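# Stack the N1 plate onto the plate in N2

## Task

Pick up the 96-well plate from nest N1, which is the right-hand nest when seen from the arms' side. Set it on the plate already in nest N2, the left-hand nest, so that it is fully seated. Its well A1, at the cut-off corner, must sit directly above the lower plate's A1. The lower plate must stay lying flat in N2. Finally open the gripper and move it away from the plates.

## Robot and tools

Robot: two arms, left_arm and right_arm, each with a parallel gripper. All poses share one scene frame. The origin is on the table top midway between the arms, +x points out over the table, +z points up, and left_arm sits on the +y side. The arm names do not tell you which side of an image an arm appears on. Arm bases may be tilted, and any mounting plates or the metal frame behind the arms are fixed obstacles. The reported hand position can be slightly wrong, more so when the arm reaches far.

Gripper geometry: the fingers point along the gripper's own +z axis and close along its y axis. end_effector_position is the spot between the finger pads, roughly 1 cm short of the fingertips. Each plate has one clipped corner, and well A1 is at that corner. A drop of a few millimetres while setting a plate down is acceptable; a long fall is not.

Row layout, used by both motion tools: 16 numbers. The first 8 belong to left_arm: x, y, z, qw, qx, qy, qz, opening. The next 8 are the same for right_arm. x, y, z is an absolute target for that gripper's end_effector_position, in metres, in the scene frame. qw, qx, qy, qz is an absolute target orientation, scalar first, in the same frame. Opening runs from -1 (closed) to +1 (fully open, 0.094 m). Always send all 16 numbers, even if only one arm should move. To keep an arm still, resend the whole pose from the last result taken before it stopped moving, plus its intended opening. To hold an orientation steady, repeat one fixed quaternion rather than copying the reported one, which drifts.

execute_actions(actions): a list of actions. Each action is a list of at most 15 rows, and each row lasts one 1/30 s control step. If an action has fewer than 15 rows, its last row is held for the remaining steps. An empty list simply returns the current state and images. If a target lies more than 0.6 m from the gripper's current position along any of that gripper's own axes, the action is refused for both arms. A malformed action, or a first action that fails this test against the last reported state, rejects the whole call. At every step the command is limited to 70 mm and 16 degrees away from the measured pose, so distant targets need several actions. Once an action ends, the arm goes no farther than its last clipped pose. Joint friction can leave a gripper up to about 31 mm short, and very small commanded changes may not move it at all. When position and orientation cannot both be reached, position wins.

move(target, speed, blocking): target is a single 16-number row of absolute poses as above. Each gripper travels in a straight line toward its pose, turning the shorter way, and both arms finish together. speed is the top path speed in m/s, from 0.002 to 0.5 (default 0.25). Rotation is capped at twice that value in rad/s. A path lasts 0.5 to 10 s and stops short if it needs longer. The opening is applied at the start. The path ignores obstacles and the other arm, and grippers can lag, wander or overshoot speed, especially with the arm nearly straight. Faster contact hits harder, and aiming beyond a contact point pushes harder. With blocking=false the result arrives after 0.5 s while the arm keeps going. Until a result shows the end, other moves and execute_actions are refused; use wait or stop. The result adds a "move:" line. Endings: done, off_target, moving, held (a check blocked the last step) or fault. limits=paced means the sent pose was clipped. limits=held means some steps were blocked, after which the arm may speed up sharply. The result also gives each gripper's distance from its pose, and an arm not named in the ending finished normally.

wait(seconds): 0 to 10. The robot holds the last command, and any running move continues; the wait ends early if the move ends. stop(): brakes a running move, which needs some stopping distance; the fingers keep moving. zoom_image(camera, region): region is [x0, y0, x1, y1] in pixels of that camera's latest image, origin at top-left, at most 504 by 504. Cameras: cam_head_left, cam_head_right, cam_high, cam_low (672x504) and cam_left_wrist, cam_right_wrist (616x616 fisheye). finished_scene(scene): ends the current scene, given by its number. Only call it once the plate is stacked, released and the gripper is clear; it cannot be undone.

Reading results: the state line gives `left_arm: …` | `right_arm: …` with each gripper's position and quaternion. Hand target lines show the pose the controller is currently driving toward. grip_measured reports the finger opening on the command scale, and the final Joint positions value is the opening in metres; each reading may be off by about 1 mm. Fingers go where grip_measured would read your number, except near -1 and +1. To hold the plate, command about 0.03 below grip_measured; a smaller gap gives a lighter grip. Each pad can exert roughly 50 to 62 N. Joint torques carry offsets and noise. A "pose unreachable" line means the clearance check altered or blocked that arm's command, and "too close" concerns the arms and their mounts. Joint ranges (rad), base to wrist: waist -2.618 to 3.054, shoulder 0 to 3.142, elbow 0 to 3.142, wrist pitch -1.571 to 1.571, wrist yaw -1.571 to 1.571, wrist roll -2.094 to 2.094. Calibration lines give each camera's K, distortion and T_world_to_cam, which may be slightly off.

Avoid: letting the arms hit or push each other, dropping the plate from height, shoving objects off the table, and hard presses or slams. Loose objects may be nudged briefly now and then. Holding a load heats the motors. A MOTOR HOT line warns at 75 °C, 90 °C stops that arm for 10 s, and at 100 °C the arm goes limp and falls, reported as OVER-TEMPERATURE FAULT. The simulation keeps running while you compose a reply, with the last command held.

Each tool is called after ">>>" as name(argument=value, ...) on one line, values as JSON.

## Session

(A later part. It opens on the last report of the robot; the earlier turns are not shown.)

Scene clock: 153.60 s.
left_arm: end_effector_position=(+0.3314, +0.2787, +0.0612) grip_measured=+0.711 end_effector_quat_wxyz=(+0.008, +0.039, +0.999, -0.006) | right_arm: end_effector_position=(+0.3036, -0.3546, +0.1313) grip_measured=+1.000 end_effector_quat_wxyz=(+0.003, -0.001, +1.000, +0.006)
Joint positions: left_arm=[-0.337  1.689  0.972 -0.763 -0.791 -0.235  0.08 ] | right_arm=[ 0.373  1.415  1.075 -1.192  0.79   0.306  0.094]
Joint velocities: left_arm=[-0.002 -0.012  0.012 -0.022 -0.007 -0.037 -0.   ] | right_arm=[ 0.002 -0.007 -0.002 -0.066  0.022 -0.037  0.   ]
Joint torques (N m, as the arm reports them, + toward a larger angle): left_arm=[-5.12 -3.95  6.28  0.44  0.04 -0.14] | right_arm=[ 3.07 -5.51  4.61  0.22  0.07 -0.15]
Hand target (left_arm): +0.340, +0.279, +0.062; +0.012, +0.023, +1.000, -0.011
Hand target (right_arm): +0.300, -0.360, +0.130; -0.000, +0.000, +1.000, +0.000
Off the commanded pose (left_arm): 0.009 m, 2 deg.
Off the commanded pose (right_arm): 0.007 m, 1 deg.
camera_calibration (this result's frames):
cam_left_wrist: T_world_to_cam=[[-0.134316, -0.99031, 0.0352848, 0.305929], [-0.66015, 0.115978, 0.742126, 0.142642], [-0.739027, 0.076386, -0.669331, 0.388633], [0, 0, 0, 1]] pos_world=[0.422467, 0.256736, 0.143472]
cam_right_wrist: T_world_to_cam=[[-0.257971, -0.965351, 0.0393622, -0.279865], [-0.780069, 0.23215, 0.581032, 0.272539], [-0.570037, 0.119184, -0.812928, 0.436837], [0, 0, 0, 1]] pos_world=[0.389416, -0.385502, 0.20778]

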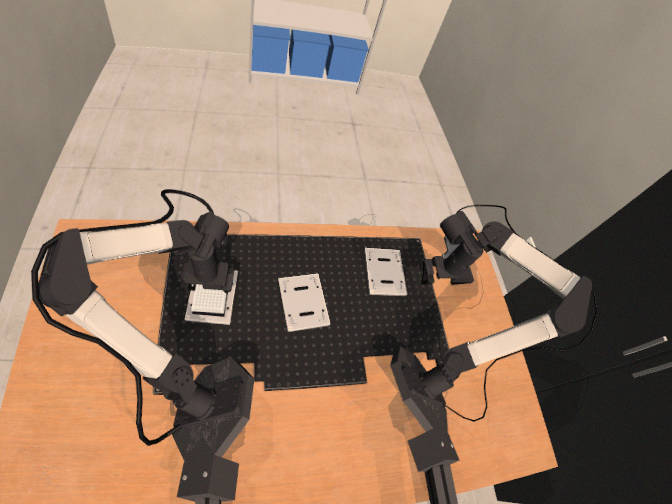

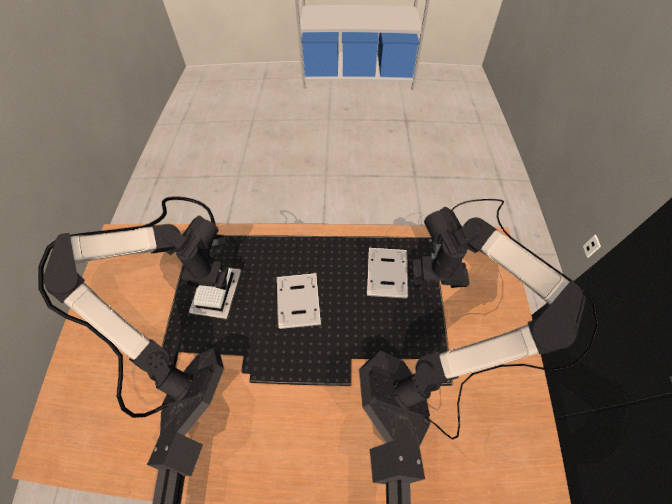

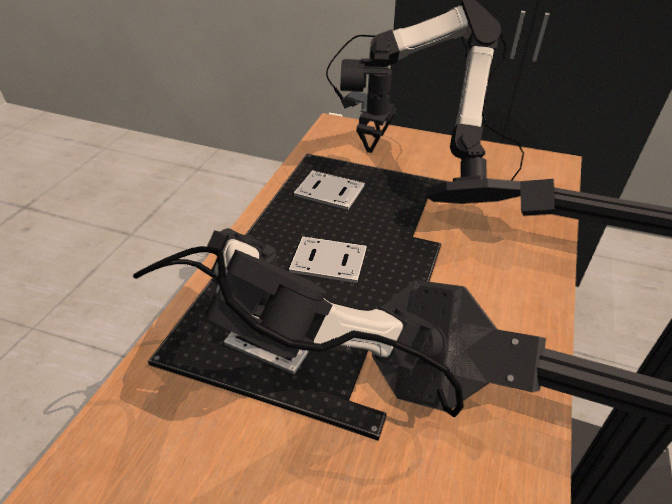

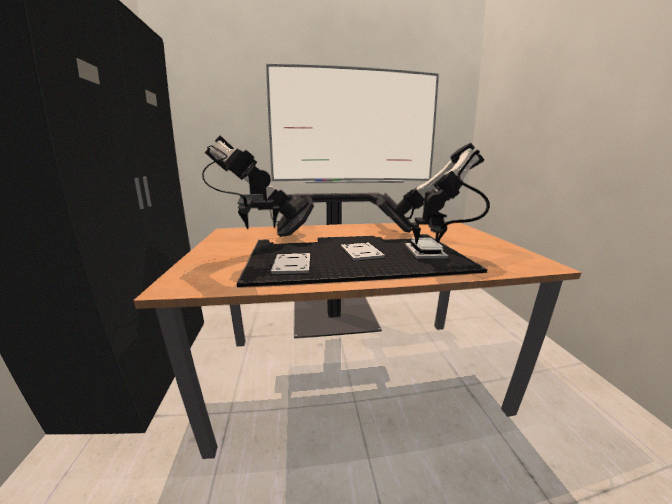

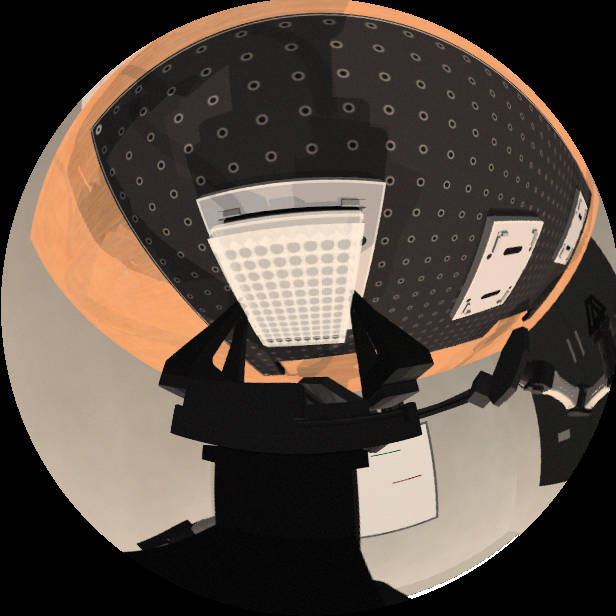

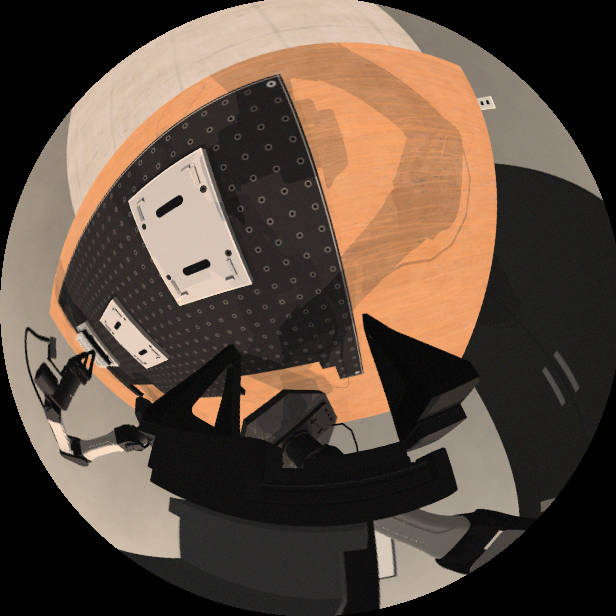

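>>> move(target=[0.329,0.276,0.057,-0.006,0.046,0.9989,-0.011,0.68,0.3,-0.36,0.13,0,0,1,0,1], speed=0.01)

>>> zoom_image(camera="cam_left_wrist", region=[170,150,420,300])

Scene clock: 159.20 s.
left_arm: end_effector_position=(+0.3312, +0.2780, +0.0612) grip_measured=+0.711 end_effector_quat_wxyz=(+0.008, +0.039, +0.999, -0.008) | right_arm: end_effector_position=(+0.3036, -0.3546, +0.1313) grip_measured=+1.000 end_effector_quat_wxyz=(+0.003, -0.001, +1.000, +0.006)
Joint positions: left_arm=[-0.337  1.689  0.972 -0.763 -0.787 -0.235  0.08 ] | right_arm=[ 0.373  1.415  1.075 -1.192  0.79   0.306  0.094]
Joint velocities: left_arm=[-0.012 -0.007 -0.002 -0.007 -0.081 -0.007  0.001] | right_arm=[-0.017 -0.002 -0.007 -0.007  0.051  0.051  0.   ]
Joint torques (N m, as the arm reports them, + toward a larger angle): left_arm=[-5.02 -2.97  5.1   0.22  0.11 -0.01] | right_arm=[ 3.06 -5.51  4.63  0.22  0.07 -0.15]
Hand target (left_arm): +0.329, +0.276, +0.057; -0.006, +0.046, +0.999, -0.011
Hand target (right_arm): +0.300, -0.360, +0.130; -0.000, +0.000, +1.000, +0.000
Off the commanded pose (left_arm): 0.005 m, 2 deg.
Off the commanded pose (right_arm): 0.007 m, 1 deg.
move: done
camera_calibration (this result's frames):
cam_left_wrist: T_world_to_cam=[[-0.134345, -0.990165, 0.0390359, 0.305024], [-0.65927, 0.11872, 0.742474, 0.141501], [-0.739807, 0.0740126, -0.668736, 0.389418], [0, 0, 0, 1]] pos_world=[0.42236, 0.256404, 0.14345]
cam_right_wrist: T_world_to_cam=[[-0.257971, -0.965351, 0.0393622, -0.279865], [-0.780069, 0.23215, 0.581032, 0.272539], [-0.570037, 0.119184, -0.812928, 0.436837], [0, 0, 0, 1]] pos_world=[0.389416, -0.385502, 0.20778]

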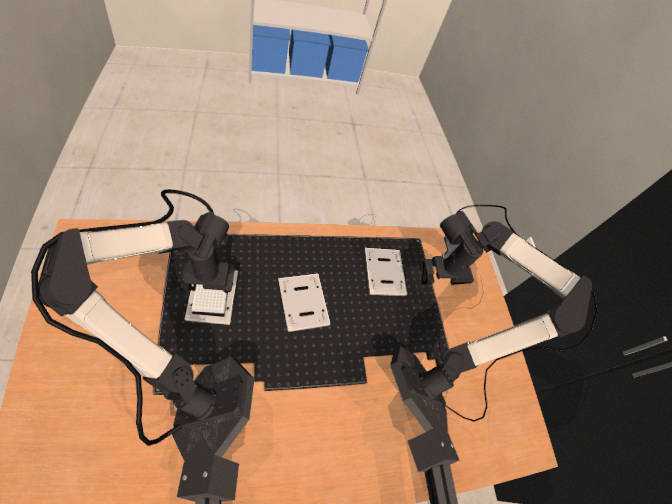

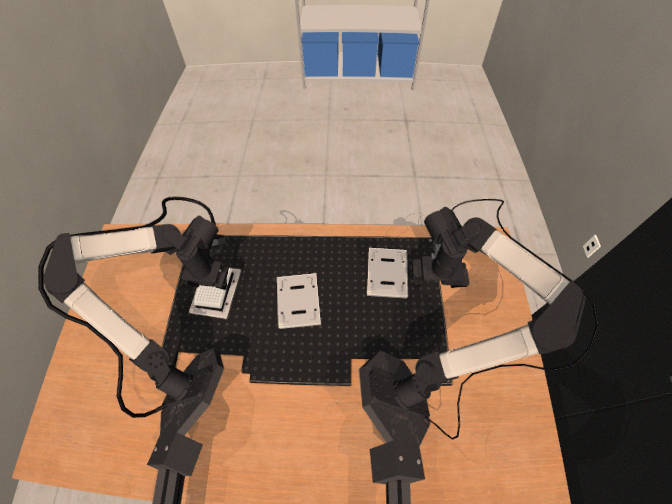

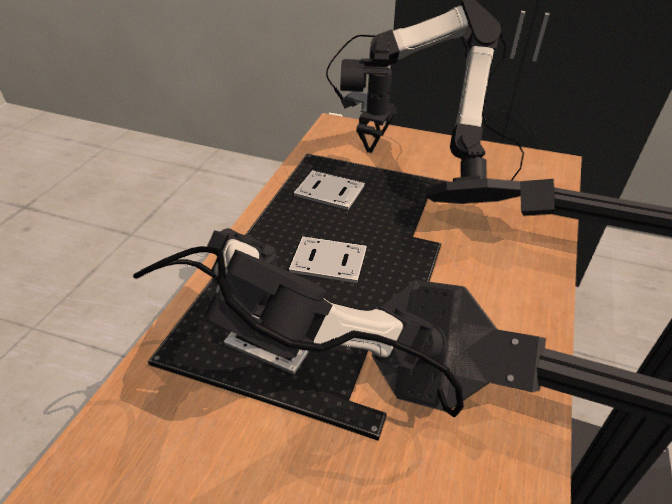

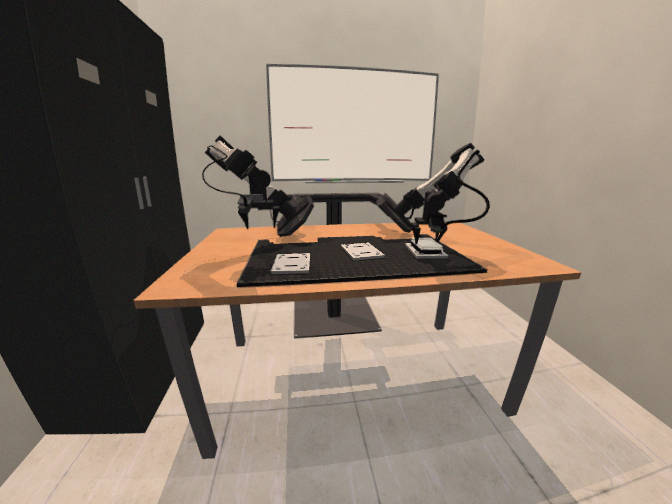

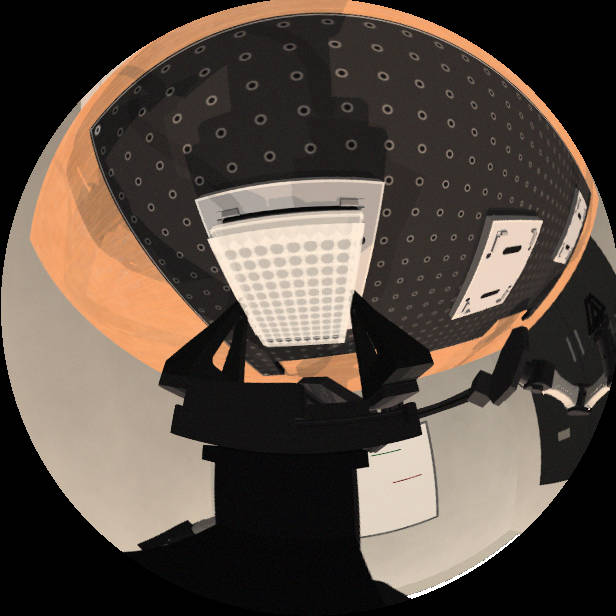

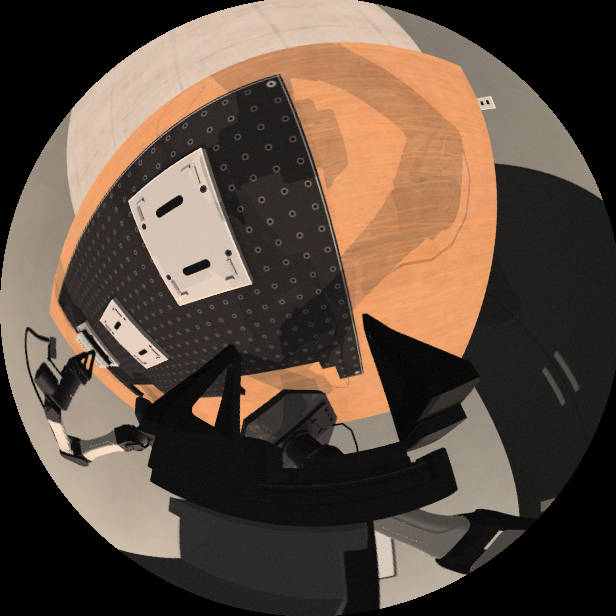

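Region (170, 150, 420, 300) of cam_left_wrist's 616x616 image, scaled by 2.016, with more detail than that image has; it fills the top 302 rows of this view, and the rest is white.

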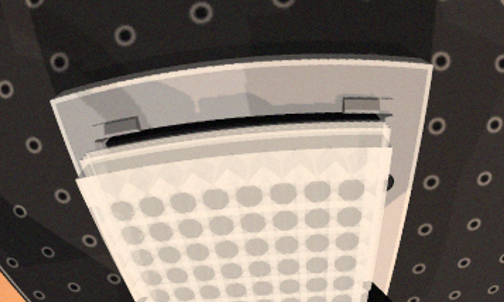

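>>> execute_actions(actions=[[[0.327,0.277,0.0565,-0.012,0.049,0.9987,-0.009,0.68,0.3,-0.36,0.13,0,0,1,0,1]],[[0.325,0.278,0.056,-0.018,0.052,0.9985,-0.007,0.68,0.3,-0.36,0.13,0,0,1,0,1]]])

>>> zoom_image(camera="cam_left_wrist", region=[170,150,420,300])

Scene clock: 163.60 s.
left_arm: end_effector_position=(+0.3269, +0.2790, +0.0588) grip_measured=+0.711 end_effector_quat_wxyz=(-0.002, +0.045, +0.999, -0.006) | right_arm: end_effector_position=(+0.3036, -0.3546, +0.1313) grip_measured=+1.000 end_effector_quat_wxyz=(+0.003, -0.001, +1.000, +0.006)
Joint positions: left_arm=[-0.331  1.696  0.972 -0.78  -0.786 -0.235  0.08 ] | right_arm=[ 0.373  1.415  1.075 -1.192  0.79   0.306  0.094]
Joint velocities: left_arm=[-0.022 -0.012 -0.007  0.037  0.007 -0.007  0.001] | right_arm=[ 0.007 -0.007 -0.007  0.066 -0.081  0.051  0.   ]
Joint torques (N m, as the arm reports them, + toward a larger angle): left_arm=[-5.14 -2.88  5.63  0.    0.09 -0.08] | right_arm=[ 3.07 -5.54  4.62  0.22  0.08 -0.15]
Hand target (left_arm): +0.325, +0.278, +0.056; -0.017, +0.052, +0.998, -0.007
Hand target (right_arm): +0.300, -0.360, +0.130; -0.000, +0.000, +1.000, +0.000
Off the commanded pose (left_arm): 0.004 m, 2 deg.
Off the commanded pose (right_arm): 0.007 m, 1 deg.
camera_calibration (this result's frames):
cam_left_wrist: T_world_to_cam=[[-0.146435, -0.988549, 0.0364504, 0.30912], [-0.643207, 0.123145, 0.755725, 0.133107], [-0.751559, 0.0872195, -0.653874, 0.383899], [0, 0, 0, 1]] pos_world=[0.419404, 0.255705, 0.139162]
cam_right_wrist: T_world_to_cam=[[-0.257971, -0.965351, 0.0393622, -0.279865], [-0.780069, 0.23215, 0.581032, 0.272539], [-0.570037, 0.119184, -0.812928, 0.436837], [0, 0, 0, 1]] pos_world=[0.389416, -0.385502, 0.20778]

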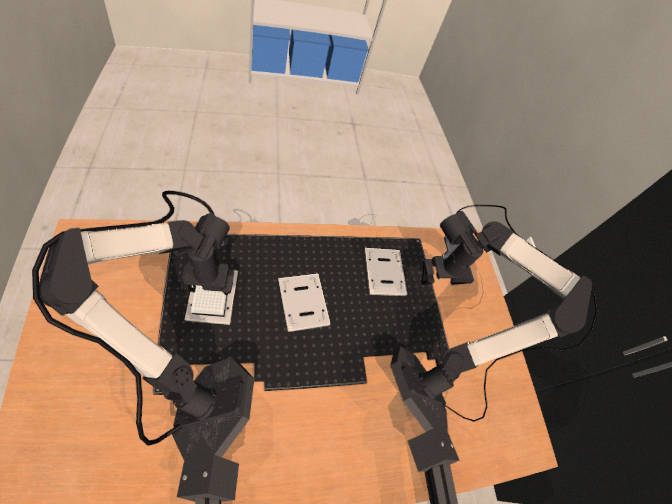

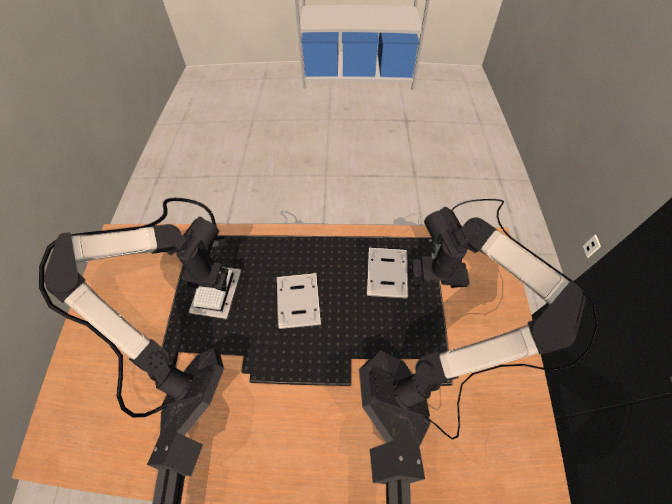

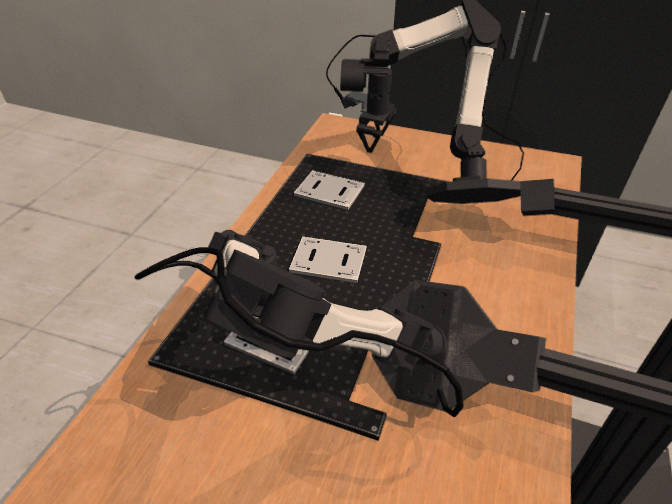

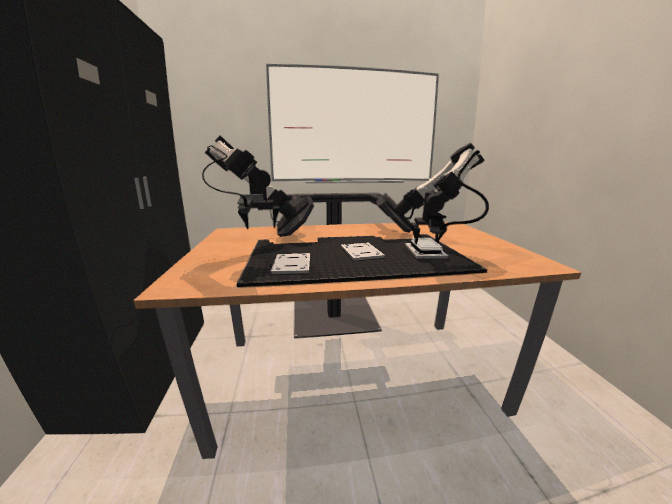

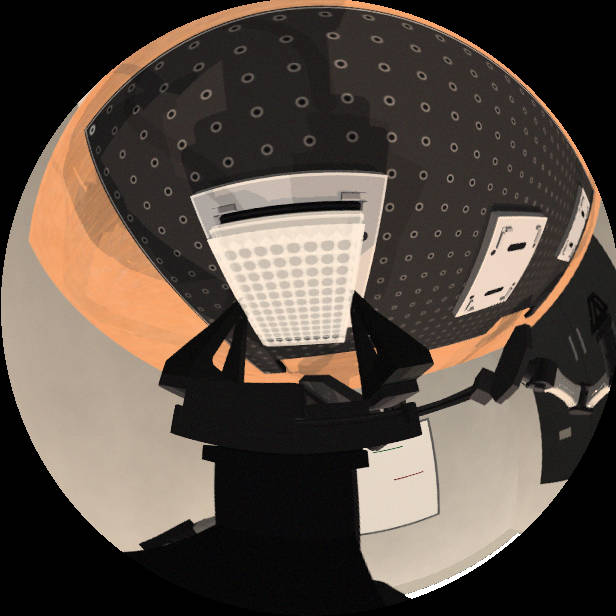

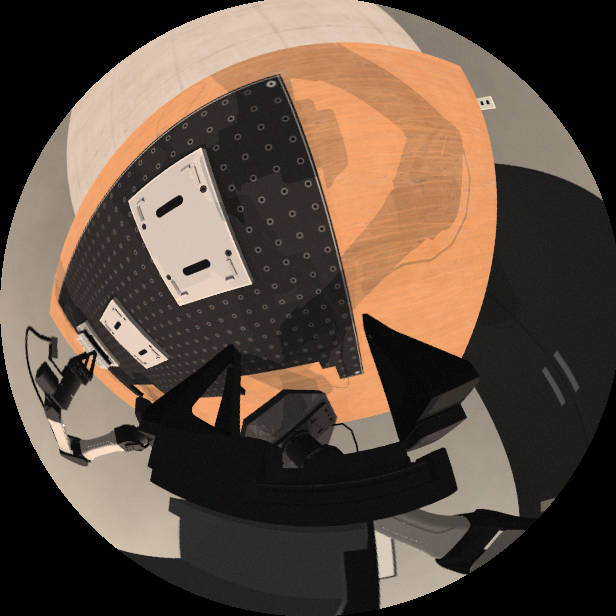

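Region (170, 150, 420, 300) of cam_left_wrist's 616x616 image, scaled by 2.016, with more detail than that image has; it fills the top 302 rows of this view, and the rest is white.

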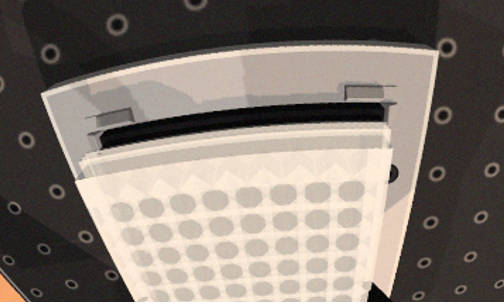

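>>> execute_actions(actions=[[[0.330,0.2775,0.057,0.0,0.043,0.999,-0.012,0.68,0.3,-0.36,0.13,0,0,1,0,1]],[[0.332,0.2765,0.057,0.007,0.040,0.999,-0.015,0.68,0.3,-0.36,0.13,0,0,1,0,1]]])

>>> zoom_image(camera="cam_left_wrist", region=[170,150,420,300])

Scene clock: 168.57 s.
left_arm: end_effector_position=(+0.3274, +0.2788, +0.0588) grip_measured=+0.711 end_effector_quat_wxyz=(-0.001, +0.045, +0.999, -0.006) | right_arm: end_effector_position=(+0.3036, -0.3546, +0.1313) grip_measured=+1.000 end_effector_quat_wxyz=(+0.003, -0.001, +1.000, +0.006)
Joint positions: left_arm=[-0.331  1.696  0.972 -0.777 -0.786 -0.234  0.08 ] | right_arm=[ 0.373  1.415  1.075 -1.192  0.79   0.306  0.094]
Joint velocities: left_arm=[ 0.002  0.017 -0.017 -0.139 -0.037 -0.007 -0.001] | right_arm=[ 0.012  0.002 -0.012  0.081  0.037 -0.007  0.   ]
Joint torques (N m, as the arm reports them, + toward a larger angle): left_arm=[-5.2  -4.77  3.76  0.84  0.09  0.14] | right_arm=[ 3.07 -5.52  4.62  0.22  0.07 -0.15]
Hand target (left_arm): +0.332, +0.277, +0.057; +0.007, +0.040, +0.999, -0.015
Hand target (right_arm): +0.300, -0.360, +0.130; -0.000, +0.000, +1.000, +0.000
Off the commanded pose (left_arm): 0.006 m, 2 deg.
Off the commanded pose (right_arm): 0.007 m, 1 deg.
camera_calibration (this result's frames):
cam_left_wrist: T_world_to_cam=[[-0.146379, -0.988546, 0.0367365, 0.309005], [-0.644378, 0.123462, 0.754675, 0.133754], [-0.750567, 0.0867967, -0.655069, 0.384093], [0, 0, 0, 1]] pos_world=[0.419707, 0.255614, 0.139315]
cam_right_wrist: T_world_to_cam=[[-0.257971, -0.965351, 0.0393622, -0.279865], [-0.780069, 0.23215, 0.581032, 0.272539], [-0.570037, 0.119184, -0.812928, 0.436837], [0, 0, 0, 1]] pos_world=[0.389416, -0.385502, 0.20778]

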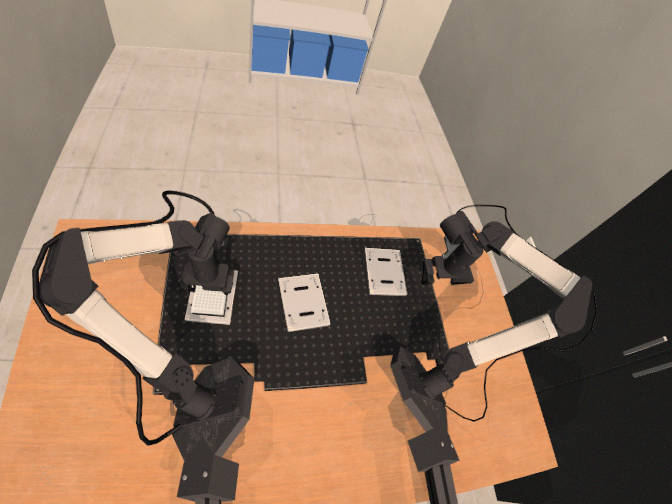

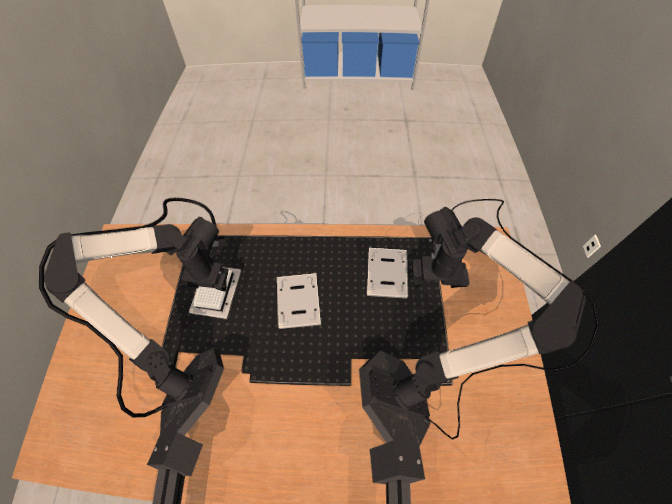

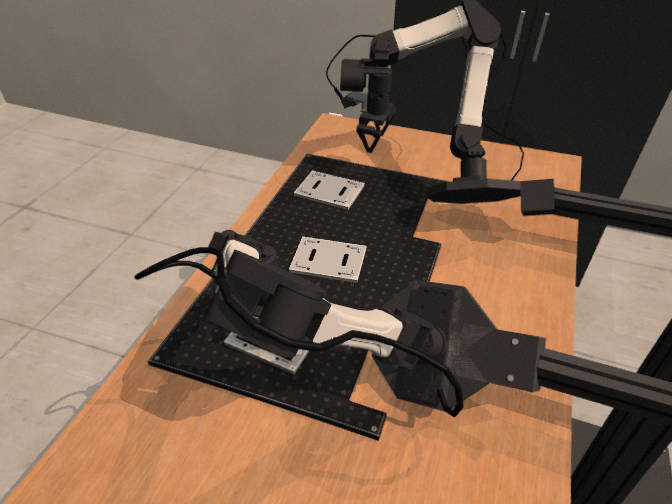

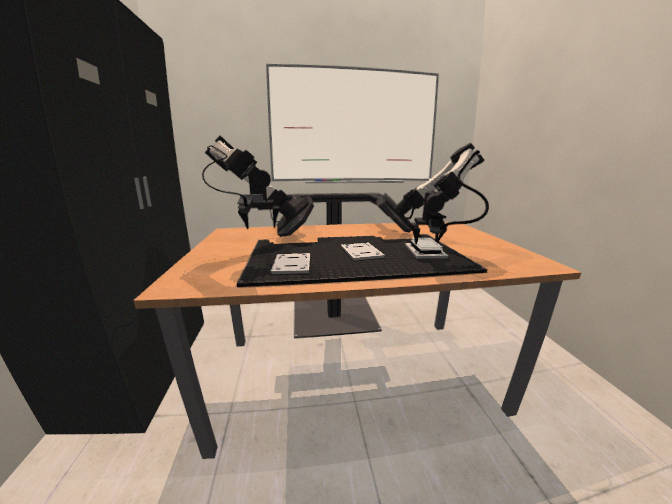

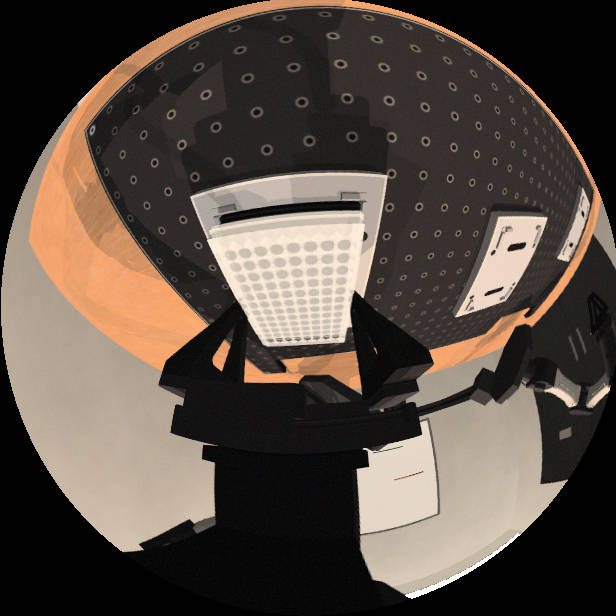

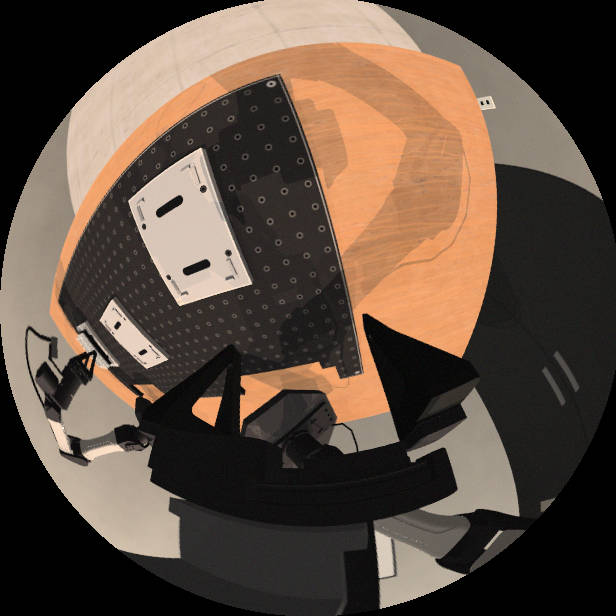

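Region (170, 150, 420, 300) of cam_left_wrist's 616x616 image, scaled by 2.016, with more detail than that image has; it fills the top 302 rows of this view, and the rest is white.

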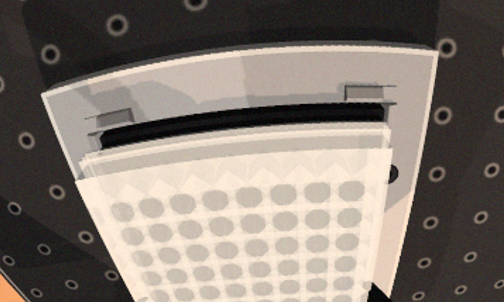

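>>> execute_actions(actions=[[[0.333,0.2758,0.057,0.009,0.038,0.999,-0.017,0.68,0.3,-0.36,0.13,0,0,1,0,1]],[[0.334,0.275,0.057,0.011,0.036,0.999,-0.020,0.68,0.3,-0.36,0.13,0,0,1,0,1]]])

>>> zoom_image(camera="cam_left_wrist", region=[170,150,420,300])

Scene clock: 172.63 s.
left_arm: end_effector_position=(+0.3275, +0.2788, +0.0588) grip_measured=+0.711 end_effector_quat_wxyz=(-0.001, +0.045, +0.999, -0.006) | right_arm: end_effector_position=(+0.3036, -0.3546, +0.1313) grip_measured=+1.000 end_effector_quat_wxyz=(+0.003, -0.001, +1.000, +0.006)
Joint positions: left_arm=[-0.331  1.696  0.972 -0.777 -0.786 -0.233  0.08 ] | right_arm=[ 0.373  1.415  1.075 -1.192  0.79   0.306  0.094]
Joint velocities: left_arm=[-0.002 -0.002  0.002 -0.081 -0.051 -0.051  0.001] | right_arm=[ 0.002  0.007  0.002 -0.037 -0.051 -0.007  0.   ]
Joint torques (N m, as the arm reports them, + toward a larger angle): left_arm=[-5.15 -4.96  3.66  0.99  0.17  0.17] | right_arm=[ 3.06 -5.53  4.63  0.22  0.07 -0.15]
Hand target (left_arm): +0.334, +0.275, +0.058; +0.011, +0.036, +0.999, -0.019
Hand target (right_arm): +0.300, -0.360, +0.130; -0.000, +0.000, +1.000, +0.000
Off the commanded pose (left_arm): 0.008 m, 2 deg.
Off the commanded pose (right_arm): 0.007 m, 1 deg.
camera_calibration (this result's frames):
cam_left_wrist: T_world_to_cam=[[-0.146613, -0.988508, 0.0368316, 0.309039], [-0.644739, 0.123732, 0.754323, 0.133914], [-0.750211, 0.0868464, -0.65547, 0.384097], [0, 0, 0, 1]] pos_world=[0.419802, 0.25556, 0.139367]
cam_right_wrist: T_world_to_cam=[[-0.257971, -0.965351, 0.0393622, -0.279865], [-0.780069, 0.23215, 0.581032, 0.272539], [-0.570037, 0.119184, -0.812928, 0.436837], [0, 0, 0, 1]] pos_world=[0.389416, -0.385502, 0.20778]

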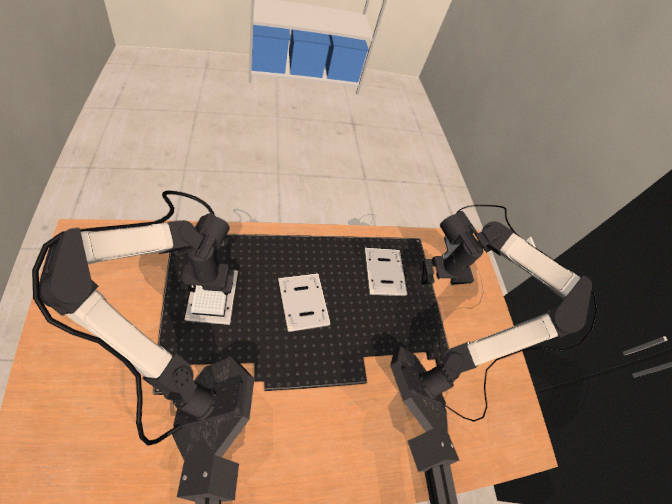

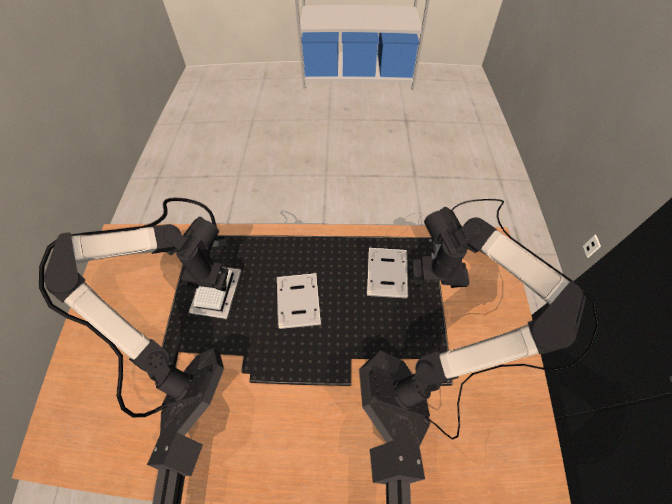

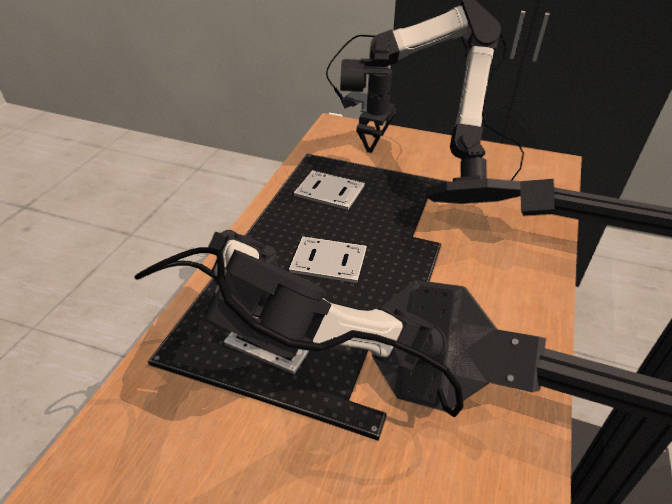

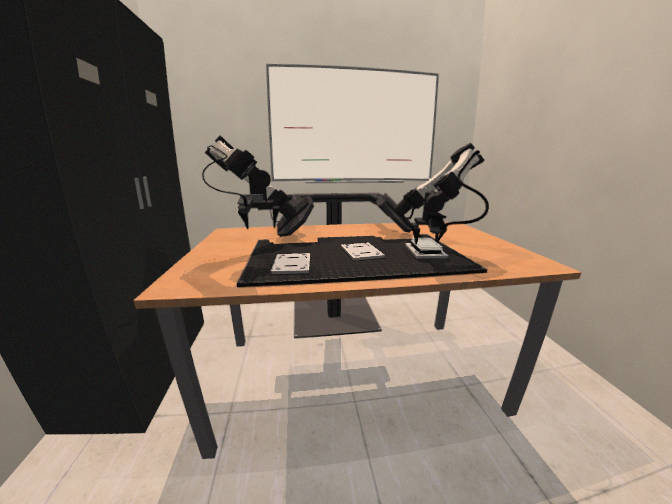

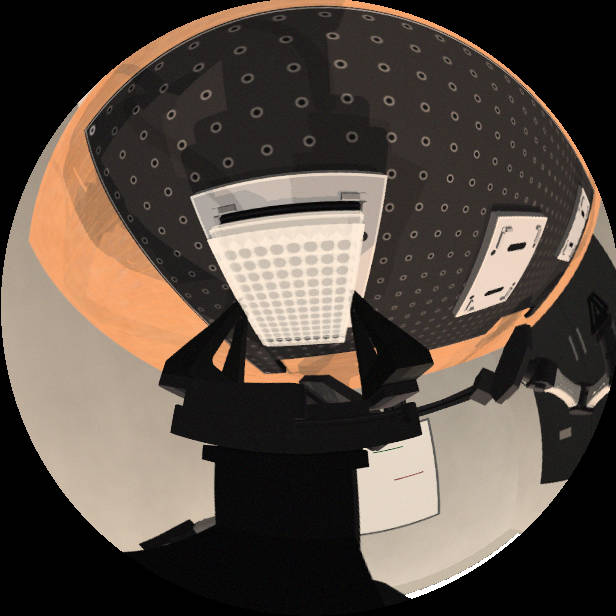

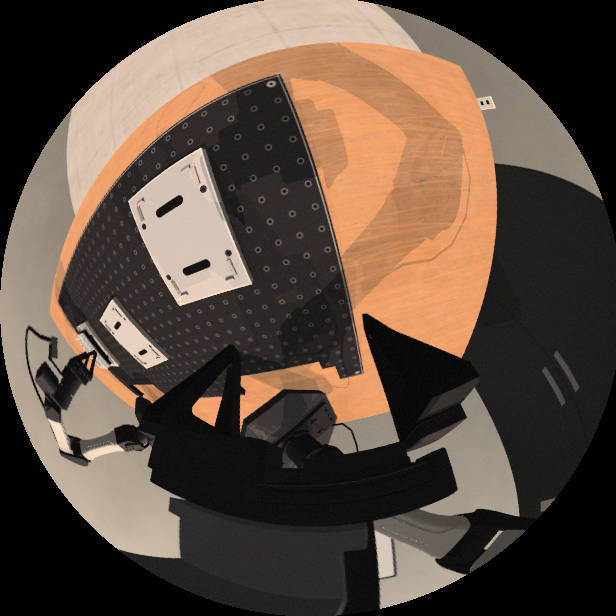

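Region (170, 150, 420, 300) of cam_left_wrist's 616x616 image, scaled by 2.016, with more detail than that image has; it fills the top 302 rows of this view, and the rest is white.

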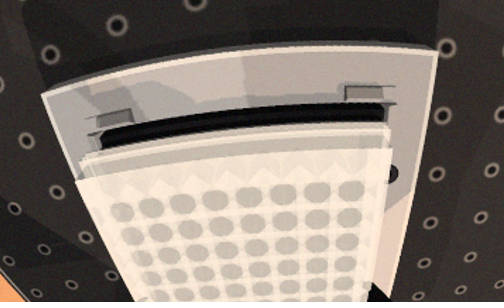

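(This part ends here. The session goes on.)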